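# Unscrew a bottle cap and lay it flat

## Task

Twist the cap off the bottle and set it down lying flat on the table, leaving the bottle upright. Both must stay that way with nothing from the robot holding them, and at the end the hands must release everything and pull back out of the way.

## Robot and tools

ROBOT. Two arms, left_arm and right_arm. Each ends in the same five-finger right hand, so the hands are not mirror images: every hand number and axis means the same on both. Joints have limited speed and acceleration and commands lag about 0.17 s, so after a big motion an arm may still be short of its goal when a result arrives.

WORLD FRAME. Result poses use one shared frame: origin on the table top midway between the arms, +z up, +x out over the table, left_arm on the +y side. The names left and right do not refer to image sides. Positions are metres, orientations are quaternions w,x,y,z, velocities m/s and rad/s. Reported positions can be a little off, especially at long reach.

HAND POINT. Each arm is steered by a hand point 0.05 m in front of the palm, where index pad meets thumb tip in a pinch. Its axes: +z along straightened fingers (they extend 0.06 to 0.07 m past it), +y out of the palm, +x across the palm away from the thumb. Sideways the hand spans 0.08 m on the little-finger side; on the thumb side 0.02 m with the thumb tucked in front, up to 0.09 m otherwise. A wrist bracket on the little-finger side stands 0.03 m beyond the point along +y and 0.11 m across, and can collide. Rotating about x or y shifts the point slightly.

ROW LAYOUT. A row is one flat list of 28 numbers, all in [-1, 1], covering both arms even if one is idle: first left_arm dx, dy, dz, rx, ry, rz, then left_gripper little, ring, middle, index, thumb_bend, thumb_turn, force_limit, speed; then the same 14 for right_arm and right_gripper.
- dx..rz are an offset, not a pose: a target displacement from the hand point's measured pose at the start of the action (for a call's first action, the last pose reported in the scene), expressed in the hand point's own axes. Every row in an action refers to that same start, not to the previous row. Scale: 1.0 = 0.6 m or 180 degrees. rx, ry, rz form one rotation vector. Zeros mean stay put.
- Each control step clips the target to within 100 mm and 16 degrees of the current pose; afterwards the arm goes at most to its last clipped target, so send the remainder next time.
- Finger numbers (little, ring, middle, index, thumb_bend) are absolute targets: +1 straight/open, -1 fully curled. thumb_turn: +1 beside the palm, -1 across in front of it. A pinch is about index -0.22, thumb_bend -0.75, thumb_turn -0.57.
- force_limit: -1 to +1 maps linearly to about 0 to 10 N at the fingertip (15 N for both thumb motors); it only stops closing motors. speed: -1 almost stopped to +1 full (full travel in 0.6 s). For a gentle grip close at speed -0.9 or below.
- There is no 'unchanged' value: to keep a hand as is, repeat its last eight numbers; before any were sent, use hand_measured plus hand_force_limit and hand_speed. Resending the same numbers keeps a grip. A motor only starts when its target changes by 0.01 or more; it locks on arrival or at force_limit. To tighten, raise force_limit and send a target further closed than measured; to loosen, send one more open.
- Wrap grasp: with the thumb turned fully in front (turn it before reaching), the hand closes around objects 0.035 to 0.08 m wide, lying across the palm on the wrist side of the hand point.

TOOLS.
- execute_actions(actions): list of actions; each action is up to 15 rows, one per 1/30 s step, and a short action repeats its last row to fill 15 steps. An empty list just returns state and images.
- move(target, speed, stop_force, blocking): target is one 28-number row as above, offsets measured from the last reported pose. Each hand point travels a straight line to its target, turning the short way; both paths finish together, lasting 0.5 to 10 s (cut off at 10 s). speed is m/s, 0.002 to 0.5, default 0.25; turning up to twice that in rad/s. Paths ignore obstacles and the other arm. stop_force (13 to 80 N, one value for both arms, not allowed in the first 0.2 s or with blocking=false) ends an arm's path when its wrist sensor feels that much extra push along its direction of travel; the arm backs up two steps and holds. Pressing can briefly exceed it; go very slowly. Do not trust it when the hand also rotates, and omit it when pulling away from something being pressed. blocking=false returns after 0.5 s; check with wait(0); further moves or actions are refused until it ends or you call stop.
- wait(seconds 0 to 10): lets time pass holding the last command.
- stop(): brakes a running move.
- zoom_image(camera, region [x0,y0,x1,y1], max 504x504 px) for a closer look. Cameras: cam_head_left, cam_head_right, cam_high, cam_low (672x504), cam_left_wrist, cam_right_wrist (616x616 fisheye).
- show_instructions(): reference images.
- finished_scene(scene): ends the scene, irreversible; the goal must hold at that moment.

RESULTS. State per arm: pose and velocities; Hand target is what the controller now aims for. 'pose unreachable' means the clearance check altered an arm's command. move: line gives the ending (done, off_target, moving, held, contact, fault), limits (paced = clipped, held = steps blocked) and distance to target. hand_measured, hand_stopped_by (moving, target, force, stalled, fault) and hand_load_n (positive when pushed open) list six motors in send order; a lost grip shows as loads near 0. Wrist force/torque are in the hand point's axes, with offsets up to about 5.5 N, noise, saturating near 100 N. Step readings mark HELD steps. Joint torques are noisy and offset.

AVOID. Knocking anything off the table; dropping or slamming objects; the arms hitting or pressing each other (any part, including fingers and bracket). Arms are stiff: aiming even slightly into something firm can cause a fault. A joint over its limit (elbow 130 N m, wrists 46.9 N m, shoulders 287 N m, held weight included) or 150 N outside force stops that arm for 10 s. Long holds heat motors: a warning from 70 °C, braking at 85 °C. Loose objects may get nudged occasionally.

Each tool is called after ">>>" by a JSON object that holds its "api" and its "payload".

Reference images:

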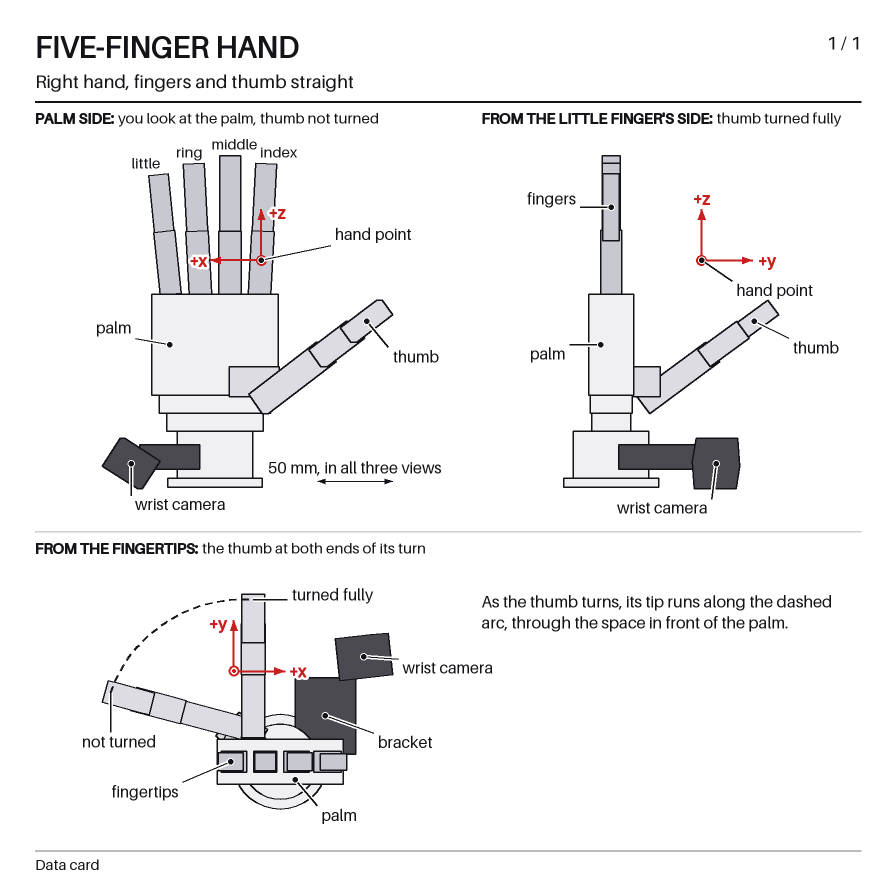

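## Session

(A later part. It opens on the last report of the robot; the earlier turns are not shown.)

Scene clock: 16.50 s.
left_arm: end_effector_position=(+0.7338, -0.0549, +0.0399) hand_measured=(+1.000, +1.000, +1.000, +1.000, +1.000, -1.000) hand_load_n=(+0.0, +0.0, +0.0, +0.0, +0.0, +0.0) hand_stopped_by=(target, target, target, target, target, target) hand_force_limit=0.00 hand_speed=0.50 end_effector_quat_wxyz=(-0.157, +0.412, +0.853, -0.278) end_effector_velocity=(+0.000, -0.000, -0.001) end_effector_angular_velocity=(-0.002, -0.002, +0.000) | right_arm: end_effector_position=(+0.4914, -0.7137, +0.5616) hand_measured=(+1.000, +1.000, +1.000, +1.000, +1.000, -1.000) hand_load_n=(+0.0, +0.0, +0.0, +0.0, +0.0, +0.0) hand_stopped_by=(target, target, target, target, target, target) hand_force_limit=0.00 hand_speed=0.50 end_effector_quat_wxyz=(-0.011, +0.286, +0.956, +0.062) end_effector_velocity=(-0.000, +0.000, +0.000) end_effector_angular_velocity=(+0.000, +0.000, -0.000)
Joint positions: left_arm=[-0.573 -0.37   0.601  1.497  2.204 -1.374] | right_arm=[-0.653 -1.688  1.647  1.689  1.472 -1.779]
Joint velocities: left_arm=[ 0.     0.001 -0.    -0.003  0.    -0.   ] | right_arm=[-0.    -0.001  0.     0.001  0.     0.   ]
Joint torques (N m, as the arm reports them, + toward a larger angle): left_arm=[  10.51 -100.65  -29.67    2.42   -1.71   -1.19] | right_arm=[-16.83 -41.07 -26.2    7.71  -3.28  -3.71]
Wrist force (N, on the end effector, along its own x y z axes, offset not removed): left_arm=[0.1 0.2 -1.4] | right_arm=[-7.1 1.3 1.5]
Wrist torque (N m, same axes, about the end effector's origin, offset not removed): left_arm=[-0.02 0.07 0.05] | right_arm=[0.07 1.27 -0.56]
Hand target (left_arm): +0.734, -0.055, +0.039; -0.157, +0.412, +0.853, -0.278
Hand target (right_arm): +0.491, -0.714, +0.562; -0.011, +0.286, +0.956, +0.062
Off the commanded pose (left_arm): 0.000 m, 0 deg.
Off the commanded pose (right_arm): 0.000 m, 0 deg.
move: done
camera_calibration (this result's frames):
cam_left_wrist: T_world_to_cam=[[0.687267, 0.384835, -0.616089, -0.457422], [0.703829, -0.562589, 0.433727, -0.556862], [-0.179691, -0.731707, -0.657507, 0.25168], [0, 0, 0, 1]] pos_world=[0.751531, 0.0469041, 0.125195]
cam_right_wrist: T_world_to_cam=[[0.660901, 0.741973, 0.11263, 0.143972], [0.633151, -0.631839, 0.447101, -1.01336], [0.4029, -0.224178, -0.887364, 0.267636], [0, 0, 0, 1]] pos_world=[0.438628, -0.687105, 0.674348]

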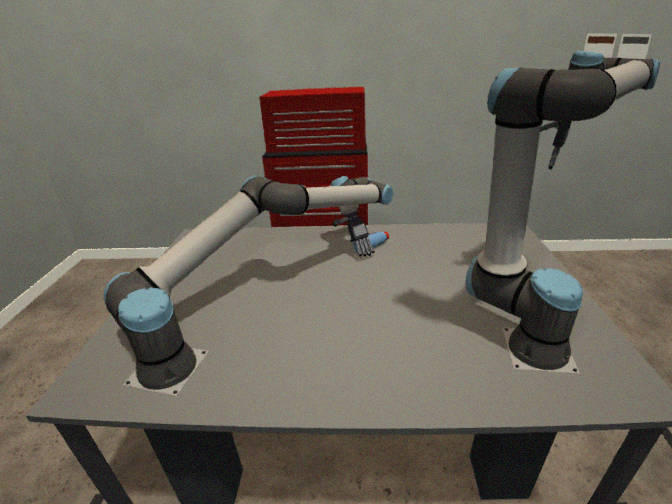

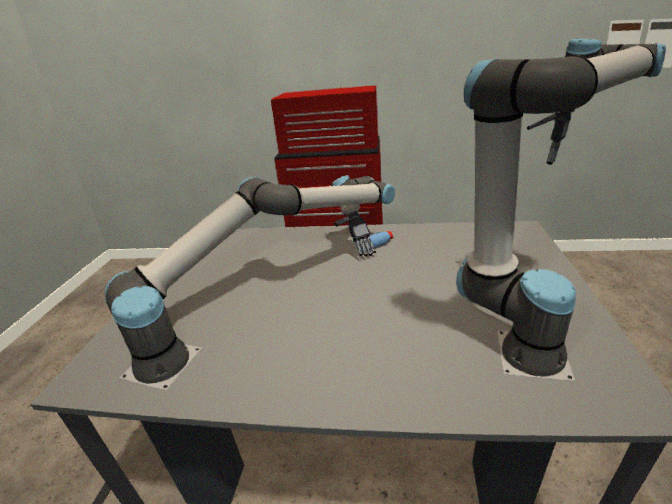

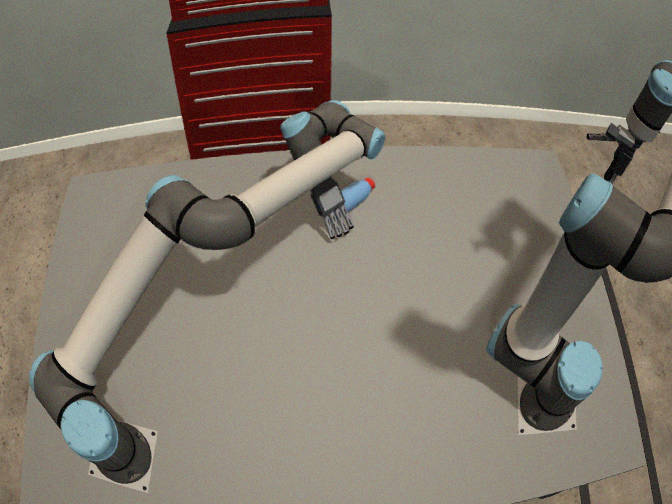

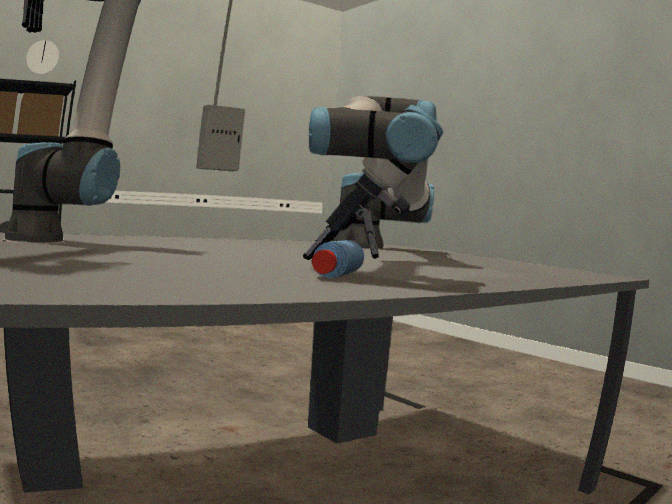

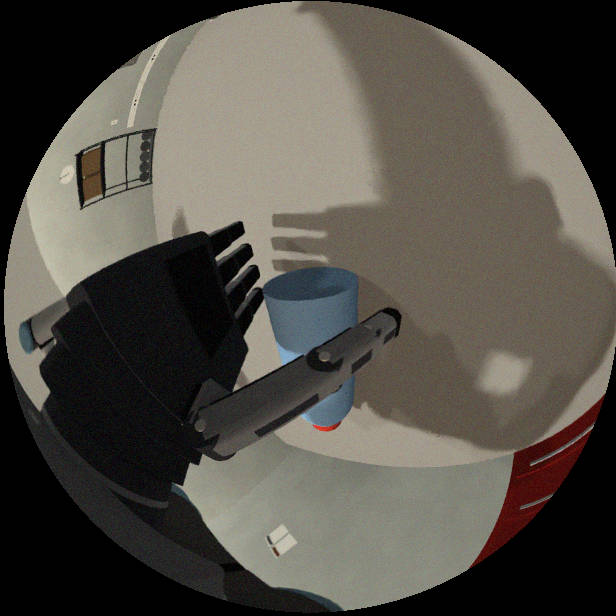

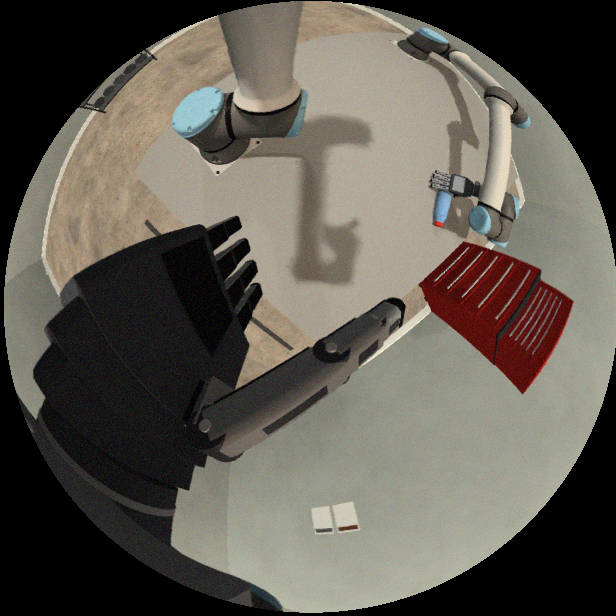

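>>> {"api": "move", "payload": {"target": [-0.13,0.012,0.016,0,0,0, 1,1,1,1,1,-1,0,0.5, 0,0,0,0,0,0, 1,1,1,1,1,-1,0,0.5], "speed": 0.08, "stop_force": 15}}

Scene clock: 18.73 s.
left_arm: end_effector_position=(+0.7790, -0.1148, +0.0248) hand_measured=(+1.000, +1.000, +1.000, +1.000, +1.000, -1.000) hand_load_n=(+0.0, +0.0, +0.0, +0.0, +0.0, +0.0) hand_stopped_by=(target, target, target, target, target, target) hand_force_limit=0.00 hand_speed=0.50 end_effector_quat_wxyz=(-0.123, +0.410, +0.857, -0.286) end_effector_velocity=(+0.002, -0.003, +0.001) end_effector_angular_velocity=(-0.006, -0.009, +0.004) | right_arm: end_effector_position=(+0.4914, -0.7137, +0.5616) hand_measured=(+1.000, +1.000, +1.000, +1.000, +1.000, -1.000) hand_load_n=(+0.0, +0.0, +0.0, +0.0, +0.0, +0.0) hand_stopped_by=(target, target, target, target, target, target) hand_force_limit=0.00 hand_speed=0.50 end_effector_quat_wxyz=(-0.011, +0.286, +0.956, +0.062) end_effector_velocity=(+0.001, -0.001, +0.000) end_effector_angular_velocity=(-0.002, -0.002, -0.000)
Joint positions: left_arm=[-0.586 -0.092  0.037  1.685  2.201 -1.428] | right_arm=[-0.653 -1.688  1.647  1.689  1.472 -1.779]
Joint velocities: left_arm=[-0.001  0.004 -0.012 -0.006 -0.001 -0.007] | right_arm=[ 0.     0.    -0.001 -0.002  0.     0.   ]
Joint torques (N m, as the arm reports them, + toward a larger angle): left_arm=[ -10.49 -104.74  -47.38    1.54   -1.83   -1.98] | right_arm=[-16.28 -38.73 -28.6    7.54  -3.8   -4.05]
Wrist force (N, on the end effector, along its own x y z axes, offset not removed): left_arm=[1.7 -1.4 -2.5] | right_arm=[2.3 -2.0 -2.1]
Wrist torque (N m, same axes, about the end effector's origin, offset not removed): left_arm=[-0.34 -0.09 0.13] | right_arm=[-0.55 -0.35 -0.06]
Hand target (left_arm): +0.779, -0.115, +0.025; -0.122, +0.410, +0.857, -0.286
Hand target (right_arm): +0.491, -0.714, +0.562; -0.011, +0.286, +0.956, +0.062
Off the commanded pose (left_arm): 0.003 m, 4 deg.
Off the commanded pose (right_arm): 0.000 m, 0 deg.
elbow stopped short (left arm): the move would have taken joint 3 (elbow) straighter than the controller allows; a more bent joint 3 avoids this.
move: off_target (left_arm)
camera_calibration (this result's frames):
cam_left_wrist: T_world_to_cam=[[0.707892, 0.380993, -0.594755, -0.491743], [0.695266, -0.52426, 0.491687, -0.606174], [-0.124477, -0.761574, -0.636011, 0.159103], [0, 0, 0, 1]] pos_world=[0.789358, -0.00927323, 0.106772]
cam_right_wrist: T_world_to_cam=[[0.660901, 0.741973, 0.11263, 0.143972], [0.633151, -0.631839, 0.447101, -1.01336], [0.4029, -0.224178, -0.887364, 0.267636], [0, 0, 0, 1]] pos_world=[0.438628, -0.687105, 0.674348]

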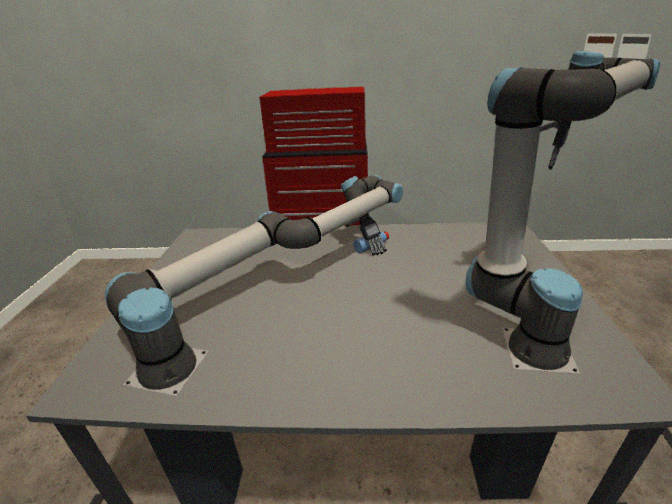

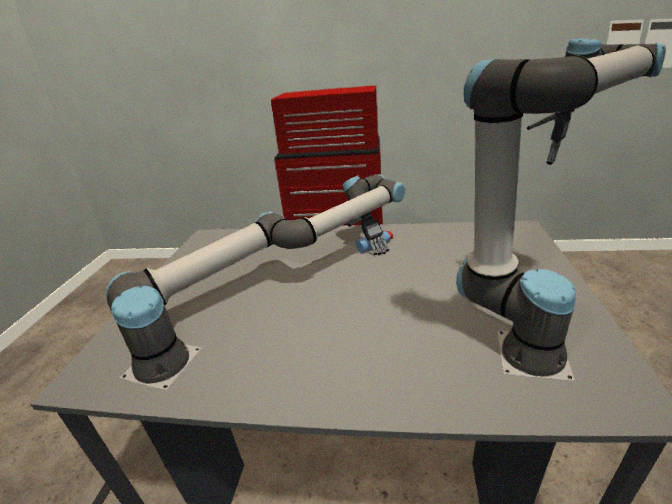

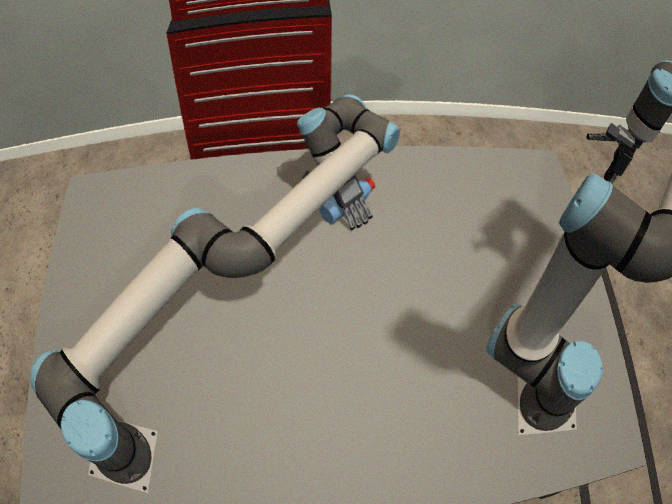

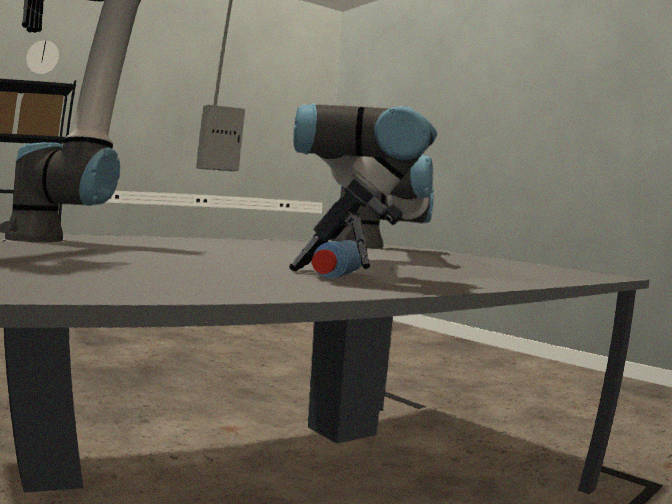

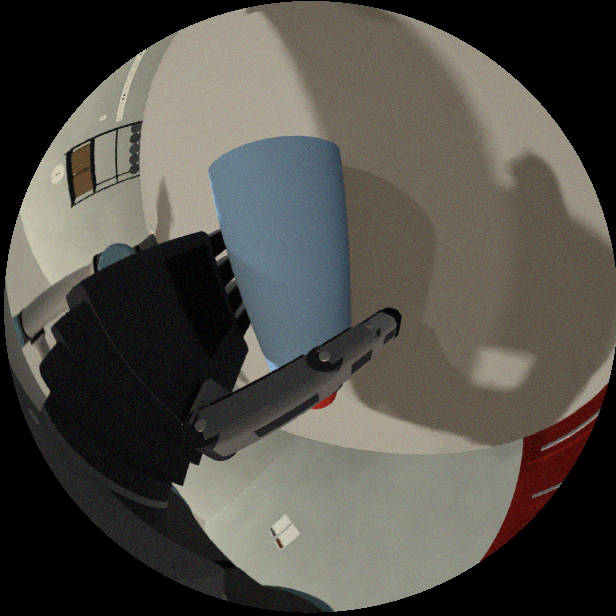

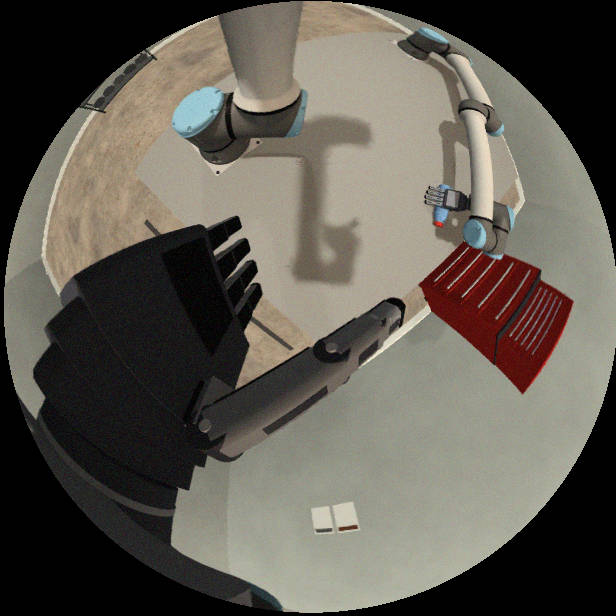

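>>> {"api": "execute_actions", "payload": {"actions": [[[0.025,0,0,0,0,0, 1,1,1,1,1,-1,0,0.5, 0,0,0,0,0,0, 1,1,1,1,1,-1,0,0.5]],[[0,0,0,0,0,0, -1,-1,-1,-1,-1,-1,0.6,-0.5, 0,0,0,0,0,0, 1,1,1,1,1,-1,0,0.5]],[[0,0,0,0,0,0, -1,-1,-1,-1,-1,-1,0.6,-0.5, 0,0,0,0,0,0, 1,1,1,1,1,-1,0,0.5]],[[0,0,0,0,0,0, -1,-1,-1,-1,-1,-1,0.6,-0.5, 0,0,0,0,0,0, 1,1,1,1,1,-1,0,0.5]],[[0,0,0,0,0,0, -1,-1,-1,-1,-1,-1,0.6,-0.5, 0,0,0,0,0,0, 1,1,1,1,1,-1,0,0.5]]]}}

Scene clock: 22.53 s.
left_arm: end_effector_position=(+0.7701, -0.1037, +0.0252) hand_measured=(-0.020, +0.816, +0.978, +0.812, +0.320, -1.000) hand_load_n=(+12.0, +9.0, +0.0, +8.0, +11.5, +8.5) hand_stopped_by=(force, force, force, force, force, target) hand_force_limit=0.60 hand_speed=-0.50 end_effector_quat_wxyz=(-0.132, +0.411, +0.856, -0.284) end_effector_velocity=(-0.000, -0.000, +0.002) end_effector_angular_velocity=(-0.001, -0.001, -0.000) | right_arm: end_effector_position=(+0.4914, -0.7137, +0.5616) hand_measured=(+1.000, +1.000, +1.000, +1.000, +1.000, -1.000) hand_load_n=(+0.0, +0.0, +0.0, +0.0, +0.0, +0.0) hand_stopped_by=(target, target, target, target, target, target) hand_force_limit=0.00 hand_speed=0.50 end_effector_quat_wxyz=(-0.011, +0.286, +0.956, +0.062) end_effector_velocity=(+0.000, -0.000, -0.000) end_effector_angular_velocity=(+0.002, +0.002, +0.000)
Joint positions: left_arm=[-0.584 -0.19   0.244  1.603  2.203 -1.414] | right_arm=[-0.653 -1.688  1.647  1.689  1.472 -1.779]
Joint velocities: left_arm=[-0.    -0.002  0.     0.001 -0.     0.   ] | right_arm=[ 0.     0.001 -0.     0.001  0.    -0.   ]
Joint torques (N m, as the arm reports them, + toward a larger angle): left_arm=[   9.33 -101.67  -25.8    -0.67   -3.78    0.01] | right_arm=[-16.59 -38.14 -27.33   7.75  -3.68  -3.73]
Wrist force (N, on the end effector, along its own x y z axes, offset not removed): left_arm=[1.3 -17.9 -12.2] | right_arm=[1.6 -0.5 -1.4]
Wrist torque (N m, same axes, about the end effector's origin, offset not removed): left_arm=[1.26 0.58 -0.34] | right_arm=[-0.12 0.02 0.22]
Hand target (left_arm): +0.770, -0.104, +0.025; -0.132, +0.411, +0.856, -0.284
Hand target (right_arm): +0.491, -0.714, +0.562; -0.011, +0.286, +0.956, +0.062
Off the commanded pose (left_arm): 0.000 m, 0 deg.
Off the commanded pose (right_arm): 0.000 m, 0 deg.
Step readings (end_effector_position; steps 1 to 15: 1st action; 16 to 30: 2nd action; 31 to 45: 3rd action; 46 to 60: 4th action; 61 to 75: 5th action):
0: left_arm (+0.7792, -0.1150, +0.0247) | right_arm (+0.4914, -0.7137, +0.5616)
1: left_arm (+0.7792, -0.1150, +0.0248) | right_arm (+0.4914, -0.7137, +0.5616)
2: left_arm (+0.7786, -0.1142, +0.0255) | right_arm (+0.4914, -0.7137, +0.5617)
4: left_arm (+0.7760, -0.1108, +0.0255) | right_arm (+0.4914, -0.7137, +0.5616)
8: left_arm (+0.7727, -0.1066, +0.0255) | right_arm (+0.4914, -0.7137, +0.5617)
15: left_arm (+0.7703, -0.1036, +0.0251) | right_arm (+0.4914, -0.7137, +0.5616)
16: left_arm (+0.7701, -0.1034, +0.0249) | right_arm (+0.4914, -0.7137, +0.5617)
17: left_arm (+0.7698, -0.1032, +0.0239) | right_arm (+0.4914, -0.7137, +0.5616)
19: left_arm (+0.7699, -0.1032, +0.0240) | right_arm (+0.4914, -0.7137, +0.5616)
23: left_arm (+0.7700, -0.1035, +0.0247) | right_arm (+0.4914, -0.7137, +0.5616)
30: left_arm (+0.7701, -0.1037, +0.0252) | right_arm (+0.4914, -0.7137, +0.5617)
31: left_arm (+0.7701, -0.1037, +0.0252) | right_arm (+0.4914, -0.7137, +0.5617)
32: left_arm (+0.7701, -0.1037, +0.0252) | right_arm (+0.4914, -0.7137, +0.5616)
34: left_arm (+0.7701, -0.1037, +0.0252) | right_arm (+0.4914, -0.7137, +0.5616)
38: left_arm (+0.7701, -0.1037, +0.0252) | right_arm (+0.4914, -0.7137, +0.5616)
45: left_arm (+0.7701, -0.1037, +0.0252) | right_arm (+0.4914, -0.7137, +0.5617)
46: left_arm (+0.7701, -0.1037, +0.0252) | right_arm (+0.4914, -0.7137, +0.5616)
47: left_arm (+0.7701, -0.1037, +0.0252) | right_arm (+0.4914, -0.7137, +0.5617)
49: left_arm (+0.7701, -0.1037, +0.0252) | right_arm (+0.4914, -0.7137, +0.5617)
53: left_arm (+0.7701, -0.1037, +0.0252) | right_arm (+0.4914, -0.7137, +0.5617)
60: left_arm (+0.7701, -0.1037, +0.0252) | right_arm (+0.4914, -0.7137, +0.5616)
61: left_arm (+0.7701, -0.1037, +0.0252) | right_arm (+0.4914, -0.7137, +0.5616)
62: left_arm (+0.7701, -0.1037, +0.0252) | right_arm (+0.4914, -0.7137, +0.5617)
64: left_arm (+0.7701, -0.1037, +0.0252) | right_arm (+0.4914, -0.7137, +0.5617)
68: left_arm (+0.7701, -0.1037, +0.0252) | right_arm (+0.4914, -0.7137, +0.5616)
75: end_effector_position above
camera_calibration (this result's frames):
cam_left_wrist: T_world_to_cam=[[0.702248, 0.381205, -0.601274, -0.484924], [0.697938, -0.53526, 0.475793, -0.59721], [-0.140463, -0.753777, -0.641942, 0.179982], [0, 0, 0, 1]] pos_world=[0.782633, 0.000858901, 0.108114]
cam_right_wrist: T_world_to_cam=[[0.660901, 0.741973, 0.11263, 0.143972], [0.633152, -0.631839, 0.447101, -1.01336], [0.4029, -0.224178, -0.887364, 0.267636], [0, 0, 0, 1]] pos_world=[0.438628, -0.687105, 0.674348]

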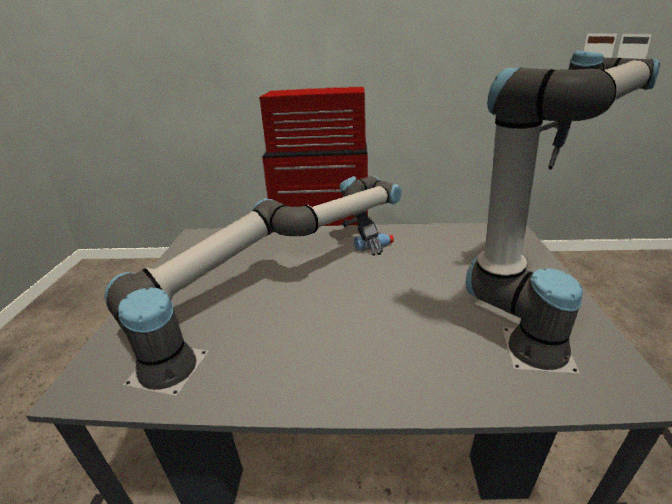

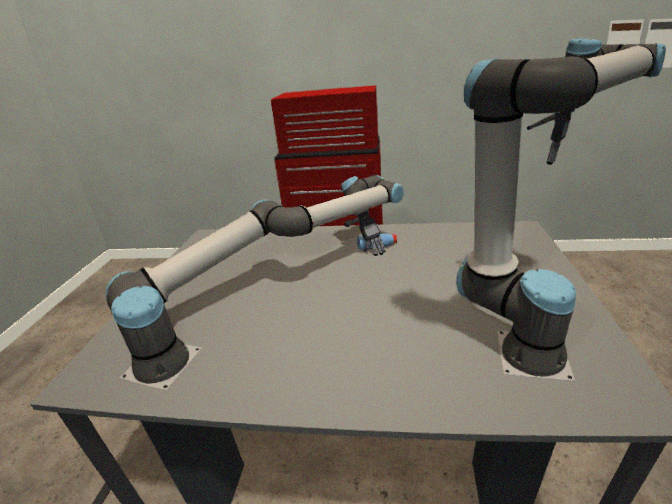

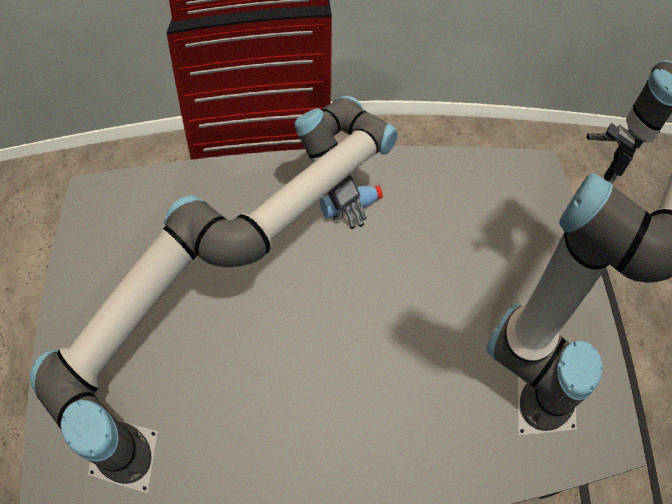

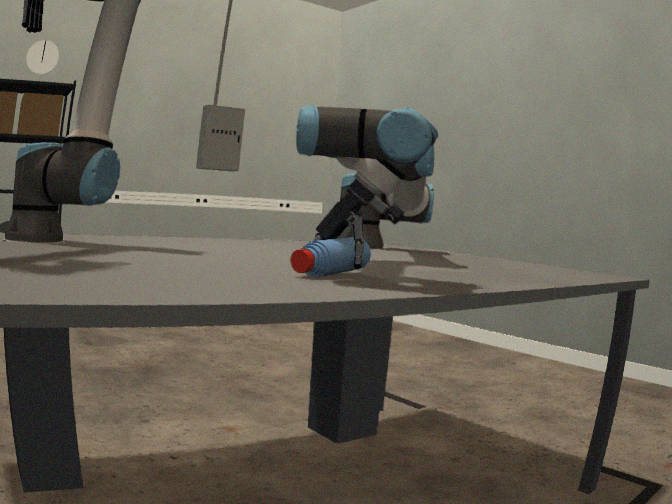

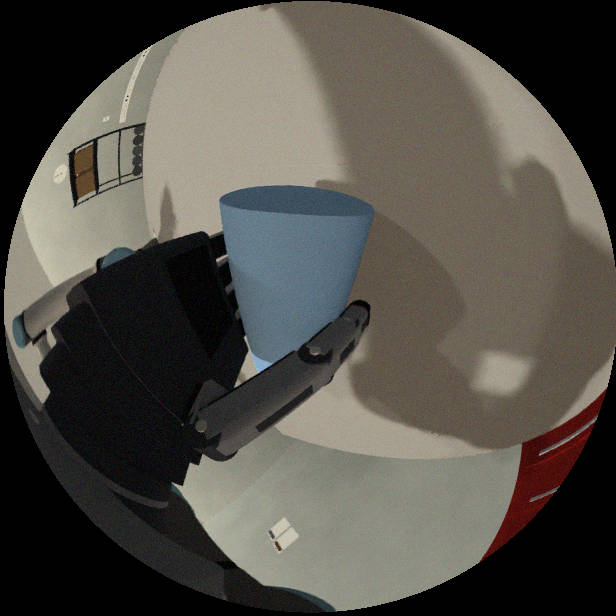

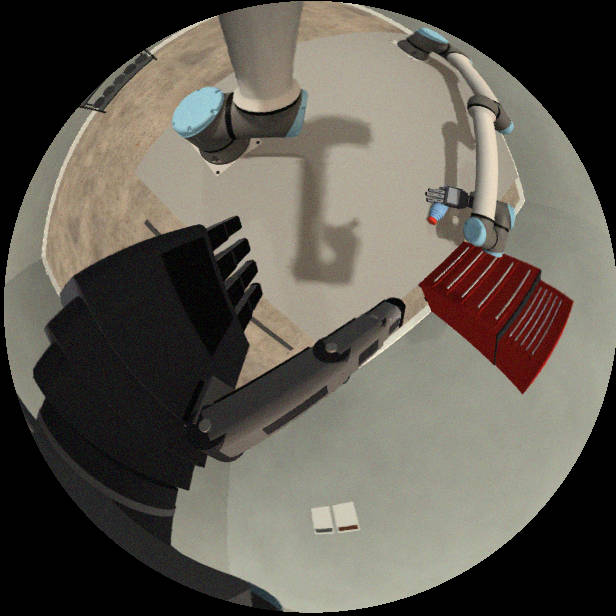

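>>> {"api": "execute_actions", "payload": {"actions": [[[0,-0.016,-0.021,0,0,0, 0.5,-1,-1,-1,0.8,-1,0.6,-0.5, 0,0,0,0,0,0, 1,1,1,1,1,-1,0,0.5]],[[0,0,0,0,0,0, 0.5,-0.98,-0.98,-0.98,0.8,-1,0.6,-0.5, 0,0,0,0,0,0, 1,1,1,1,1,-1,0,0.5]],[[0,0,0,0,0,0, 0.5,-0.98,-0.98,-0.98,0.8,-1,0.6,-0.5, 0,0,0,0,0,0, 1,1,1,1,1,-1,0,0.5]],[[0,0,0,0,0,0, 0.5,-0.98,-0.98,-0.98,0.8,-1,0.6,-0.5, 0,0,0,0,0,0, 1,1,1,1,1,-1,0,0.5]],[[0,0,0,0,0,0, -1,-1,-1,-1,-1,-1,0.6,-0.5, 0,0,0,0,0,0, 1,1,1,1,1,-1,0,0.5]],[[0,0,0,0,0,0, -1,-1,-1,-1,-1,-1,0.6,-0.5, 0,0,0,0,0,0, 1,1,1,1,1,-1,0,0.5]],[[0,0,0,0,0,0, -1,-1,-1,-1,-1,-1,0.6,-0.5, 0,0,0,0,0,0, 1,1,1,1,1,-1,0,0.5]]]}}

Scene clock: 26.27 s.
left_arm: end_effector_position=(+0.7699, -0.1037, +0.0406) hand_measured=(+0.044, +0.104, +0.128, +0.128, +0.814, -1.000) hand_load_n=(+11.5, +3.5, +2.0, +8.5, +23.5, +9.0) hand_stopped_by=(force, force, force, force, force, target) hand_force_limit=0.60 hand_speed=-0.50 end_effector_quat_wxyz=(-0.132, +0.411, +0.856, -0.284) end_effector_velocity=(-0.000, -0.000, -0.002) end_effector_angular_velocity=(+0.000, -0.000, -0.000) | right_arm: end_effector_position=(+0.4914, -0.7137, +0.5616) hand_measured=(+1.000, +1.000, +1.000, +1.000, +1.000, -1.000) hand_load_n=(+0.0, +0.0, +0.0, +0.0, +0.0, +0.0) hand_stopped_by=(target, target, target, target, target, target) hand_force_limit=0.00 hand_speed=0.50 end_effector_quat_wxyz=(-0.011, +0.286, +0.956, +0.062) end_effector_velocity=(-0.000, +0.000, +0.001) end_effector_angular_velocity=(-0.001, -0.001, -0.000)
Joint positions: left_arm=[-0.584 -0.196  0.229  1.624  2.203 -1.414] | right_arm=[-0.653 -1.688  1.647  1.689  1.472 -1.779]
Joint velocities: left_arm=[-0.     0.001 -0.    -0.001 -0.     0.   ] | right_arm=[-0.    -0.001 -0.     0.     0.     0.   ]
Joint torques (N m, as the arm reports them, + toward a larger angle): left_arm=[  -8.49 -115.26  -32.66    2.69    2.29   -1.26] | right_arm=[-14.65 -38.05 -27.68   8.12  -3.77  -4.26]
Wrist force (N, on the end effector, along its own x y z axes, offset not removed): left_arm=[0.7 0.9 -3.0] | right_arm=[-1.0 -0.7 0.1]
Wrist torque (N m, same axes, about the end effector's origin, offset not removed): left_arm=[0.15 -0.15 0.09] | right_arm=[-0.34 0.34 0.09]
Hand target (left_arm): +0.770, -0.104, +0.041; -0.132, +0.411, +0.856, -0.284
Hand target (right_arm): +0.491, -0.714, +0.562; -0.011, +0.286, +0.956, +0.062
Off the commanded pose (left_arm): 0.000 m, 0 deg.
Off the commanded pose (right_arm): 0.000 m, 0 deg.
Step readings (end_effector_position; steps 1 to 15: 1st action; 16 to 30: 2nd action; 31 to 45: 3rd action; 46 to 60: 4th action; 61 to 75: 5th action; 76 to 90: 6th action; 91 to 105: 7th action):
0: left_arm (+0.7701, -0.1037, +0.0252) | right_arm (+0.4914, -0.7137, +0.5617)
1: left_arm (+0.7701, -0.1037, +0.0253) | right_arm (+0.4914, -0.7137, +0.5616)
2: left_arm (+0.7701, -0.1037, +0.0269) | right_arm (+0.4914, -0.7137, +0.5616)
4: left_arm (+0.7701, -0.1037, +0.0321) | right_arm (+0.4914, -0.7137, +0.5616)
8: left_arm (+0.7700, -0.1036, +0.0379) | right_arm (+0.4914, -0.7137, +0.5616)
15: left_arm (+0.7699, -0.1036, +0.0405) | right_arm (+0.4914, -0.7137, +0.5616)
16: left_arm (+0.7699, -0.1037, +0.0406) | right_arm (+0.4914, -0.7137, +0.5617)
17: left_arm (+0.7699, -0.1037, +0.0407) | right_arm (+0.4914, -0.7137, +0.5616)
19: left_arm (+0.7699, -0.1037, +0.0407) | right_arm (+0.4914, -0.7137, +0.5617)
23: left_arm (+0.7699, -0.1037, +0.0407) | right_arm (+0.4914, -0.7137, +0.5616)
30: left_arm (+0.7699, -0.1037, +0.0406) | right_arm (+0.4914, -0.7137, +0.5616)
31: left_arm (+0.7699, -0.1037, +0.0406) | right_arm (+0.4914, -0.7137, +0.5616)
32: left_arm (+0.7699, -0.1037, +0.0406) | right_arm (+0.4914, -0.7137, +0.5616)
34: left_arm (+0.7699, -0.1037, +0.0406) | right_arm (+0.4914, -0.7137, +0.5617)
38: left_arm (+0.7699, -0.1037, +0.0406) | right_arm (+0.4914, -0.7137, +0.5617)
45: left_arm (+0.7699, -0.1037, +0.0406) | right_arm (+0.4914, -0.7137, +0.5617)
46: left_arm (+0.7699, -0.1037, +0.0406) | right_arm (+0.4914, -0.7137, +0.5616)
47: left_arm (+0.7699, -0.1037, +0.0406) | right_arm (+0.4914, -0.7137, +0.5617)
49: left_arm (+0.7699, -0.1037, +0.0406) | right_arm (+0.4914, -0.7137, +0.5617)
53: left_arm (+0.7699, -0.1037, +0.0406) | right_arm (+0.4914, -0.7137, +0.5616)
60: left_arm (+0.7699, -0.1037, +0.0406) | right_arm (+0.4914, -0.7137, +0.5617)
61: left_arm (+0.7699, -0.1037, +0.0406) | right_arm (+0.4914, -0.7137, +0.5616)
62: left_arm (+0.7699, -0.1037, +0.0406) | right_arm (+0.4914, -0.7137, +0.5616)
64: left_arm (+0.7699, -0.1037, +0.0406) | right_arm (+0.4914, -0.7137, +0.5616)
68: left_arm (+0.7699, -0.1037, +0.0406) | right_arm (+0.4914, -0.7137, +0.5617)
75: left_arm (+0.7699, -0.1037, +0.0406) | right_arm (+0.4914, -0.7137, +0.5616)
76: left_arm (+0.7699, -0.1037, +0.0406) | right_arm (+0.4914, -0.7137, +0.5617)
77: left_arm (+0.7699, -0.1037, +0.0406) | right_arm (+0.4914, -0.7137, +0.5617)
79: left_arm (+0.7699, -0.1037, +0.0406) | right_arm (+0.4914, -0.7137, +0.5617)
83: left_arm (+0.7699, -0.1037, +0.0406) | right_arm (+0.4914, -0.7137, +0.5617)
90: left_arm (+0.7699, -0.1037, +0.0406) | right_arm (+0.4914, -0.7137, +0.5616)
91: left_arm (+0.7699, -0.1037, +0.0406) | right_arm (+0.4914, -0.7137, +0.5617)
92: left_arm (+0.7699, -0.1037, +0.0406) | right_arm (+0.4914, -0.7137, +0.5616)
94: left_arm (+0.7699, -0.1037, +0.0406) | right_arm (+0.4914, -0.7137, +0.5617)
98: left_arm (+0.7699, -0.1037, +0.0406) | right_arm (+0.4914, -0.7137, +0.5616)
105: end_effector_position above
camera_calibration (this result's frames):
cam_left_wrist: T_world_to_cam=[[0.702317, 0.381287, -0.601142, -0.475585], [0.697904, -0.535216, 0.475892, -0.604388], [-0.140289, -0.753767, -0.641993, 0.189744], [0, 0, 0, 1]] pos_world=[0.782435, 0.000879081, 0.123544]
cam_right_wrist: T_world_to_cam=[[0.660901, 0.741973, 0.112629, 0.143972], [0.633152, -0.631839, 0.447101, -1.01336], [0.4029, -0.224178, -0.887364, 0.267636], [0, 0, 0, 1]] pos_world=[0.438628, -0.687105, 0.674348]

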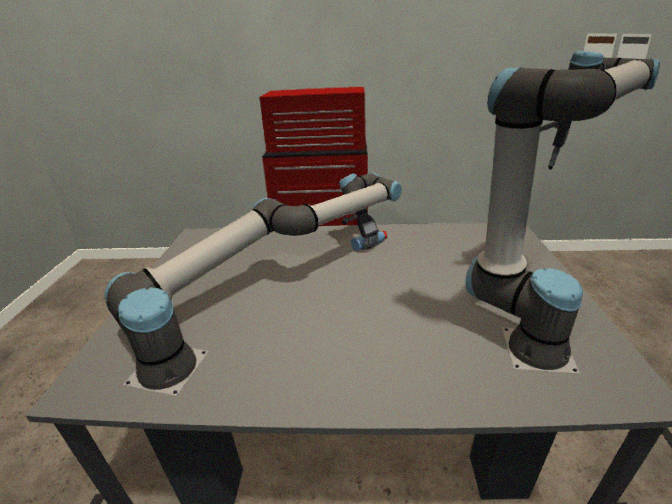

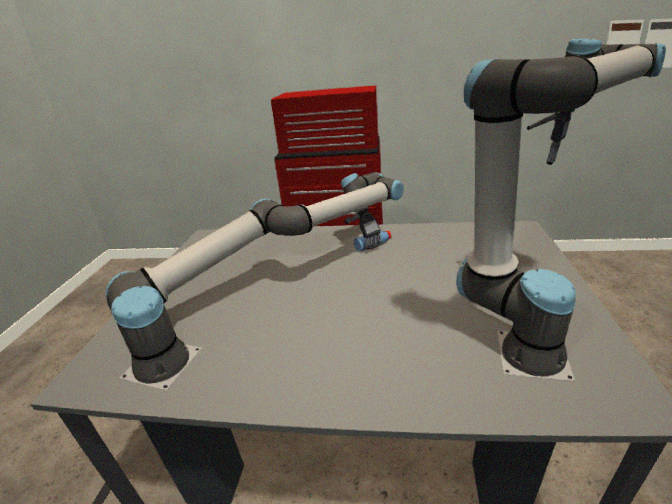

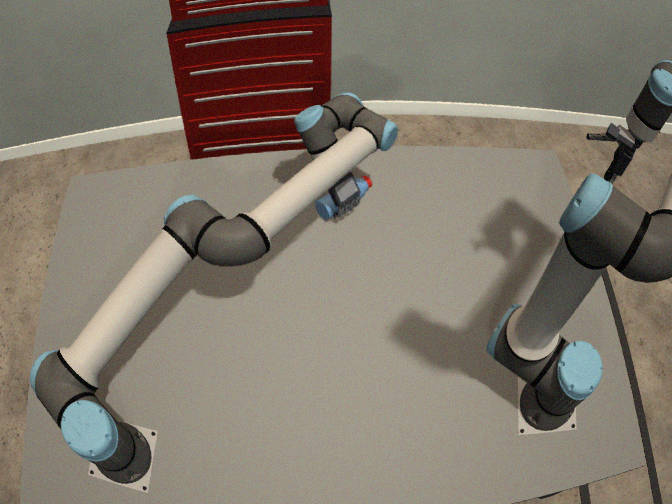

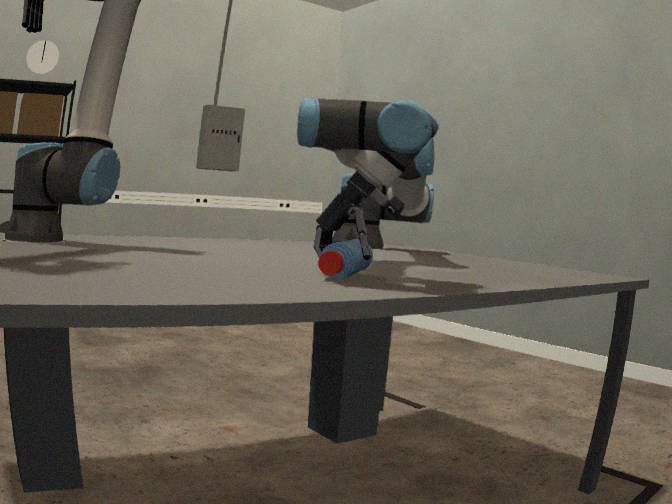

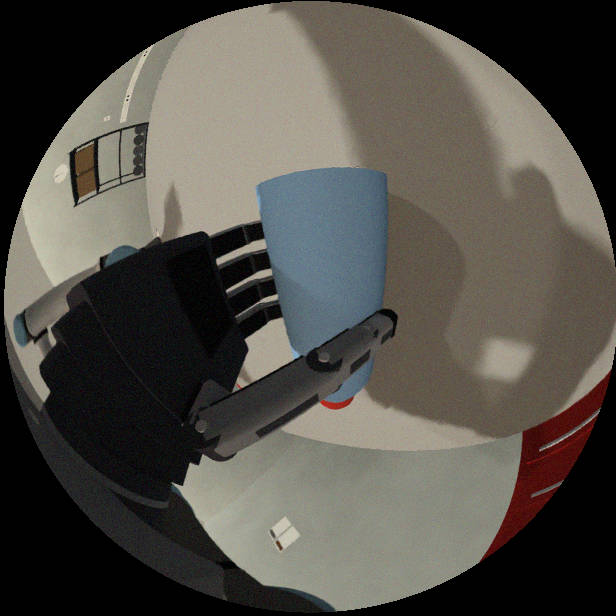

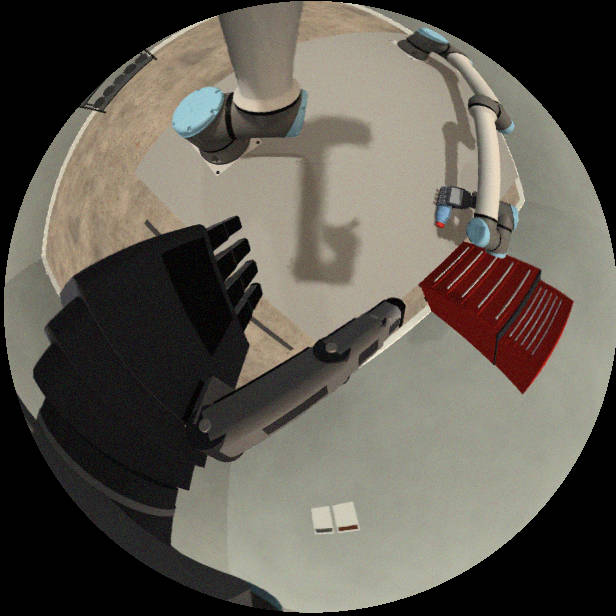

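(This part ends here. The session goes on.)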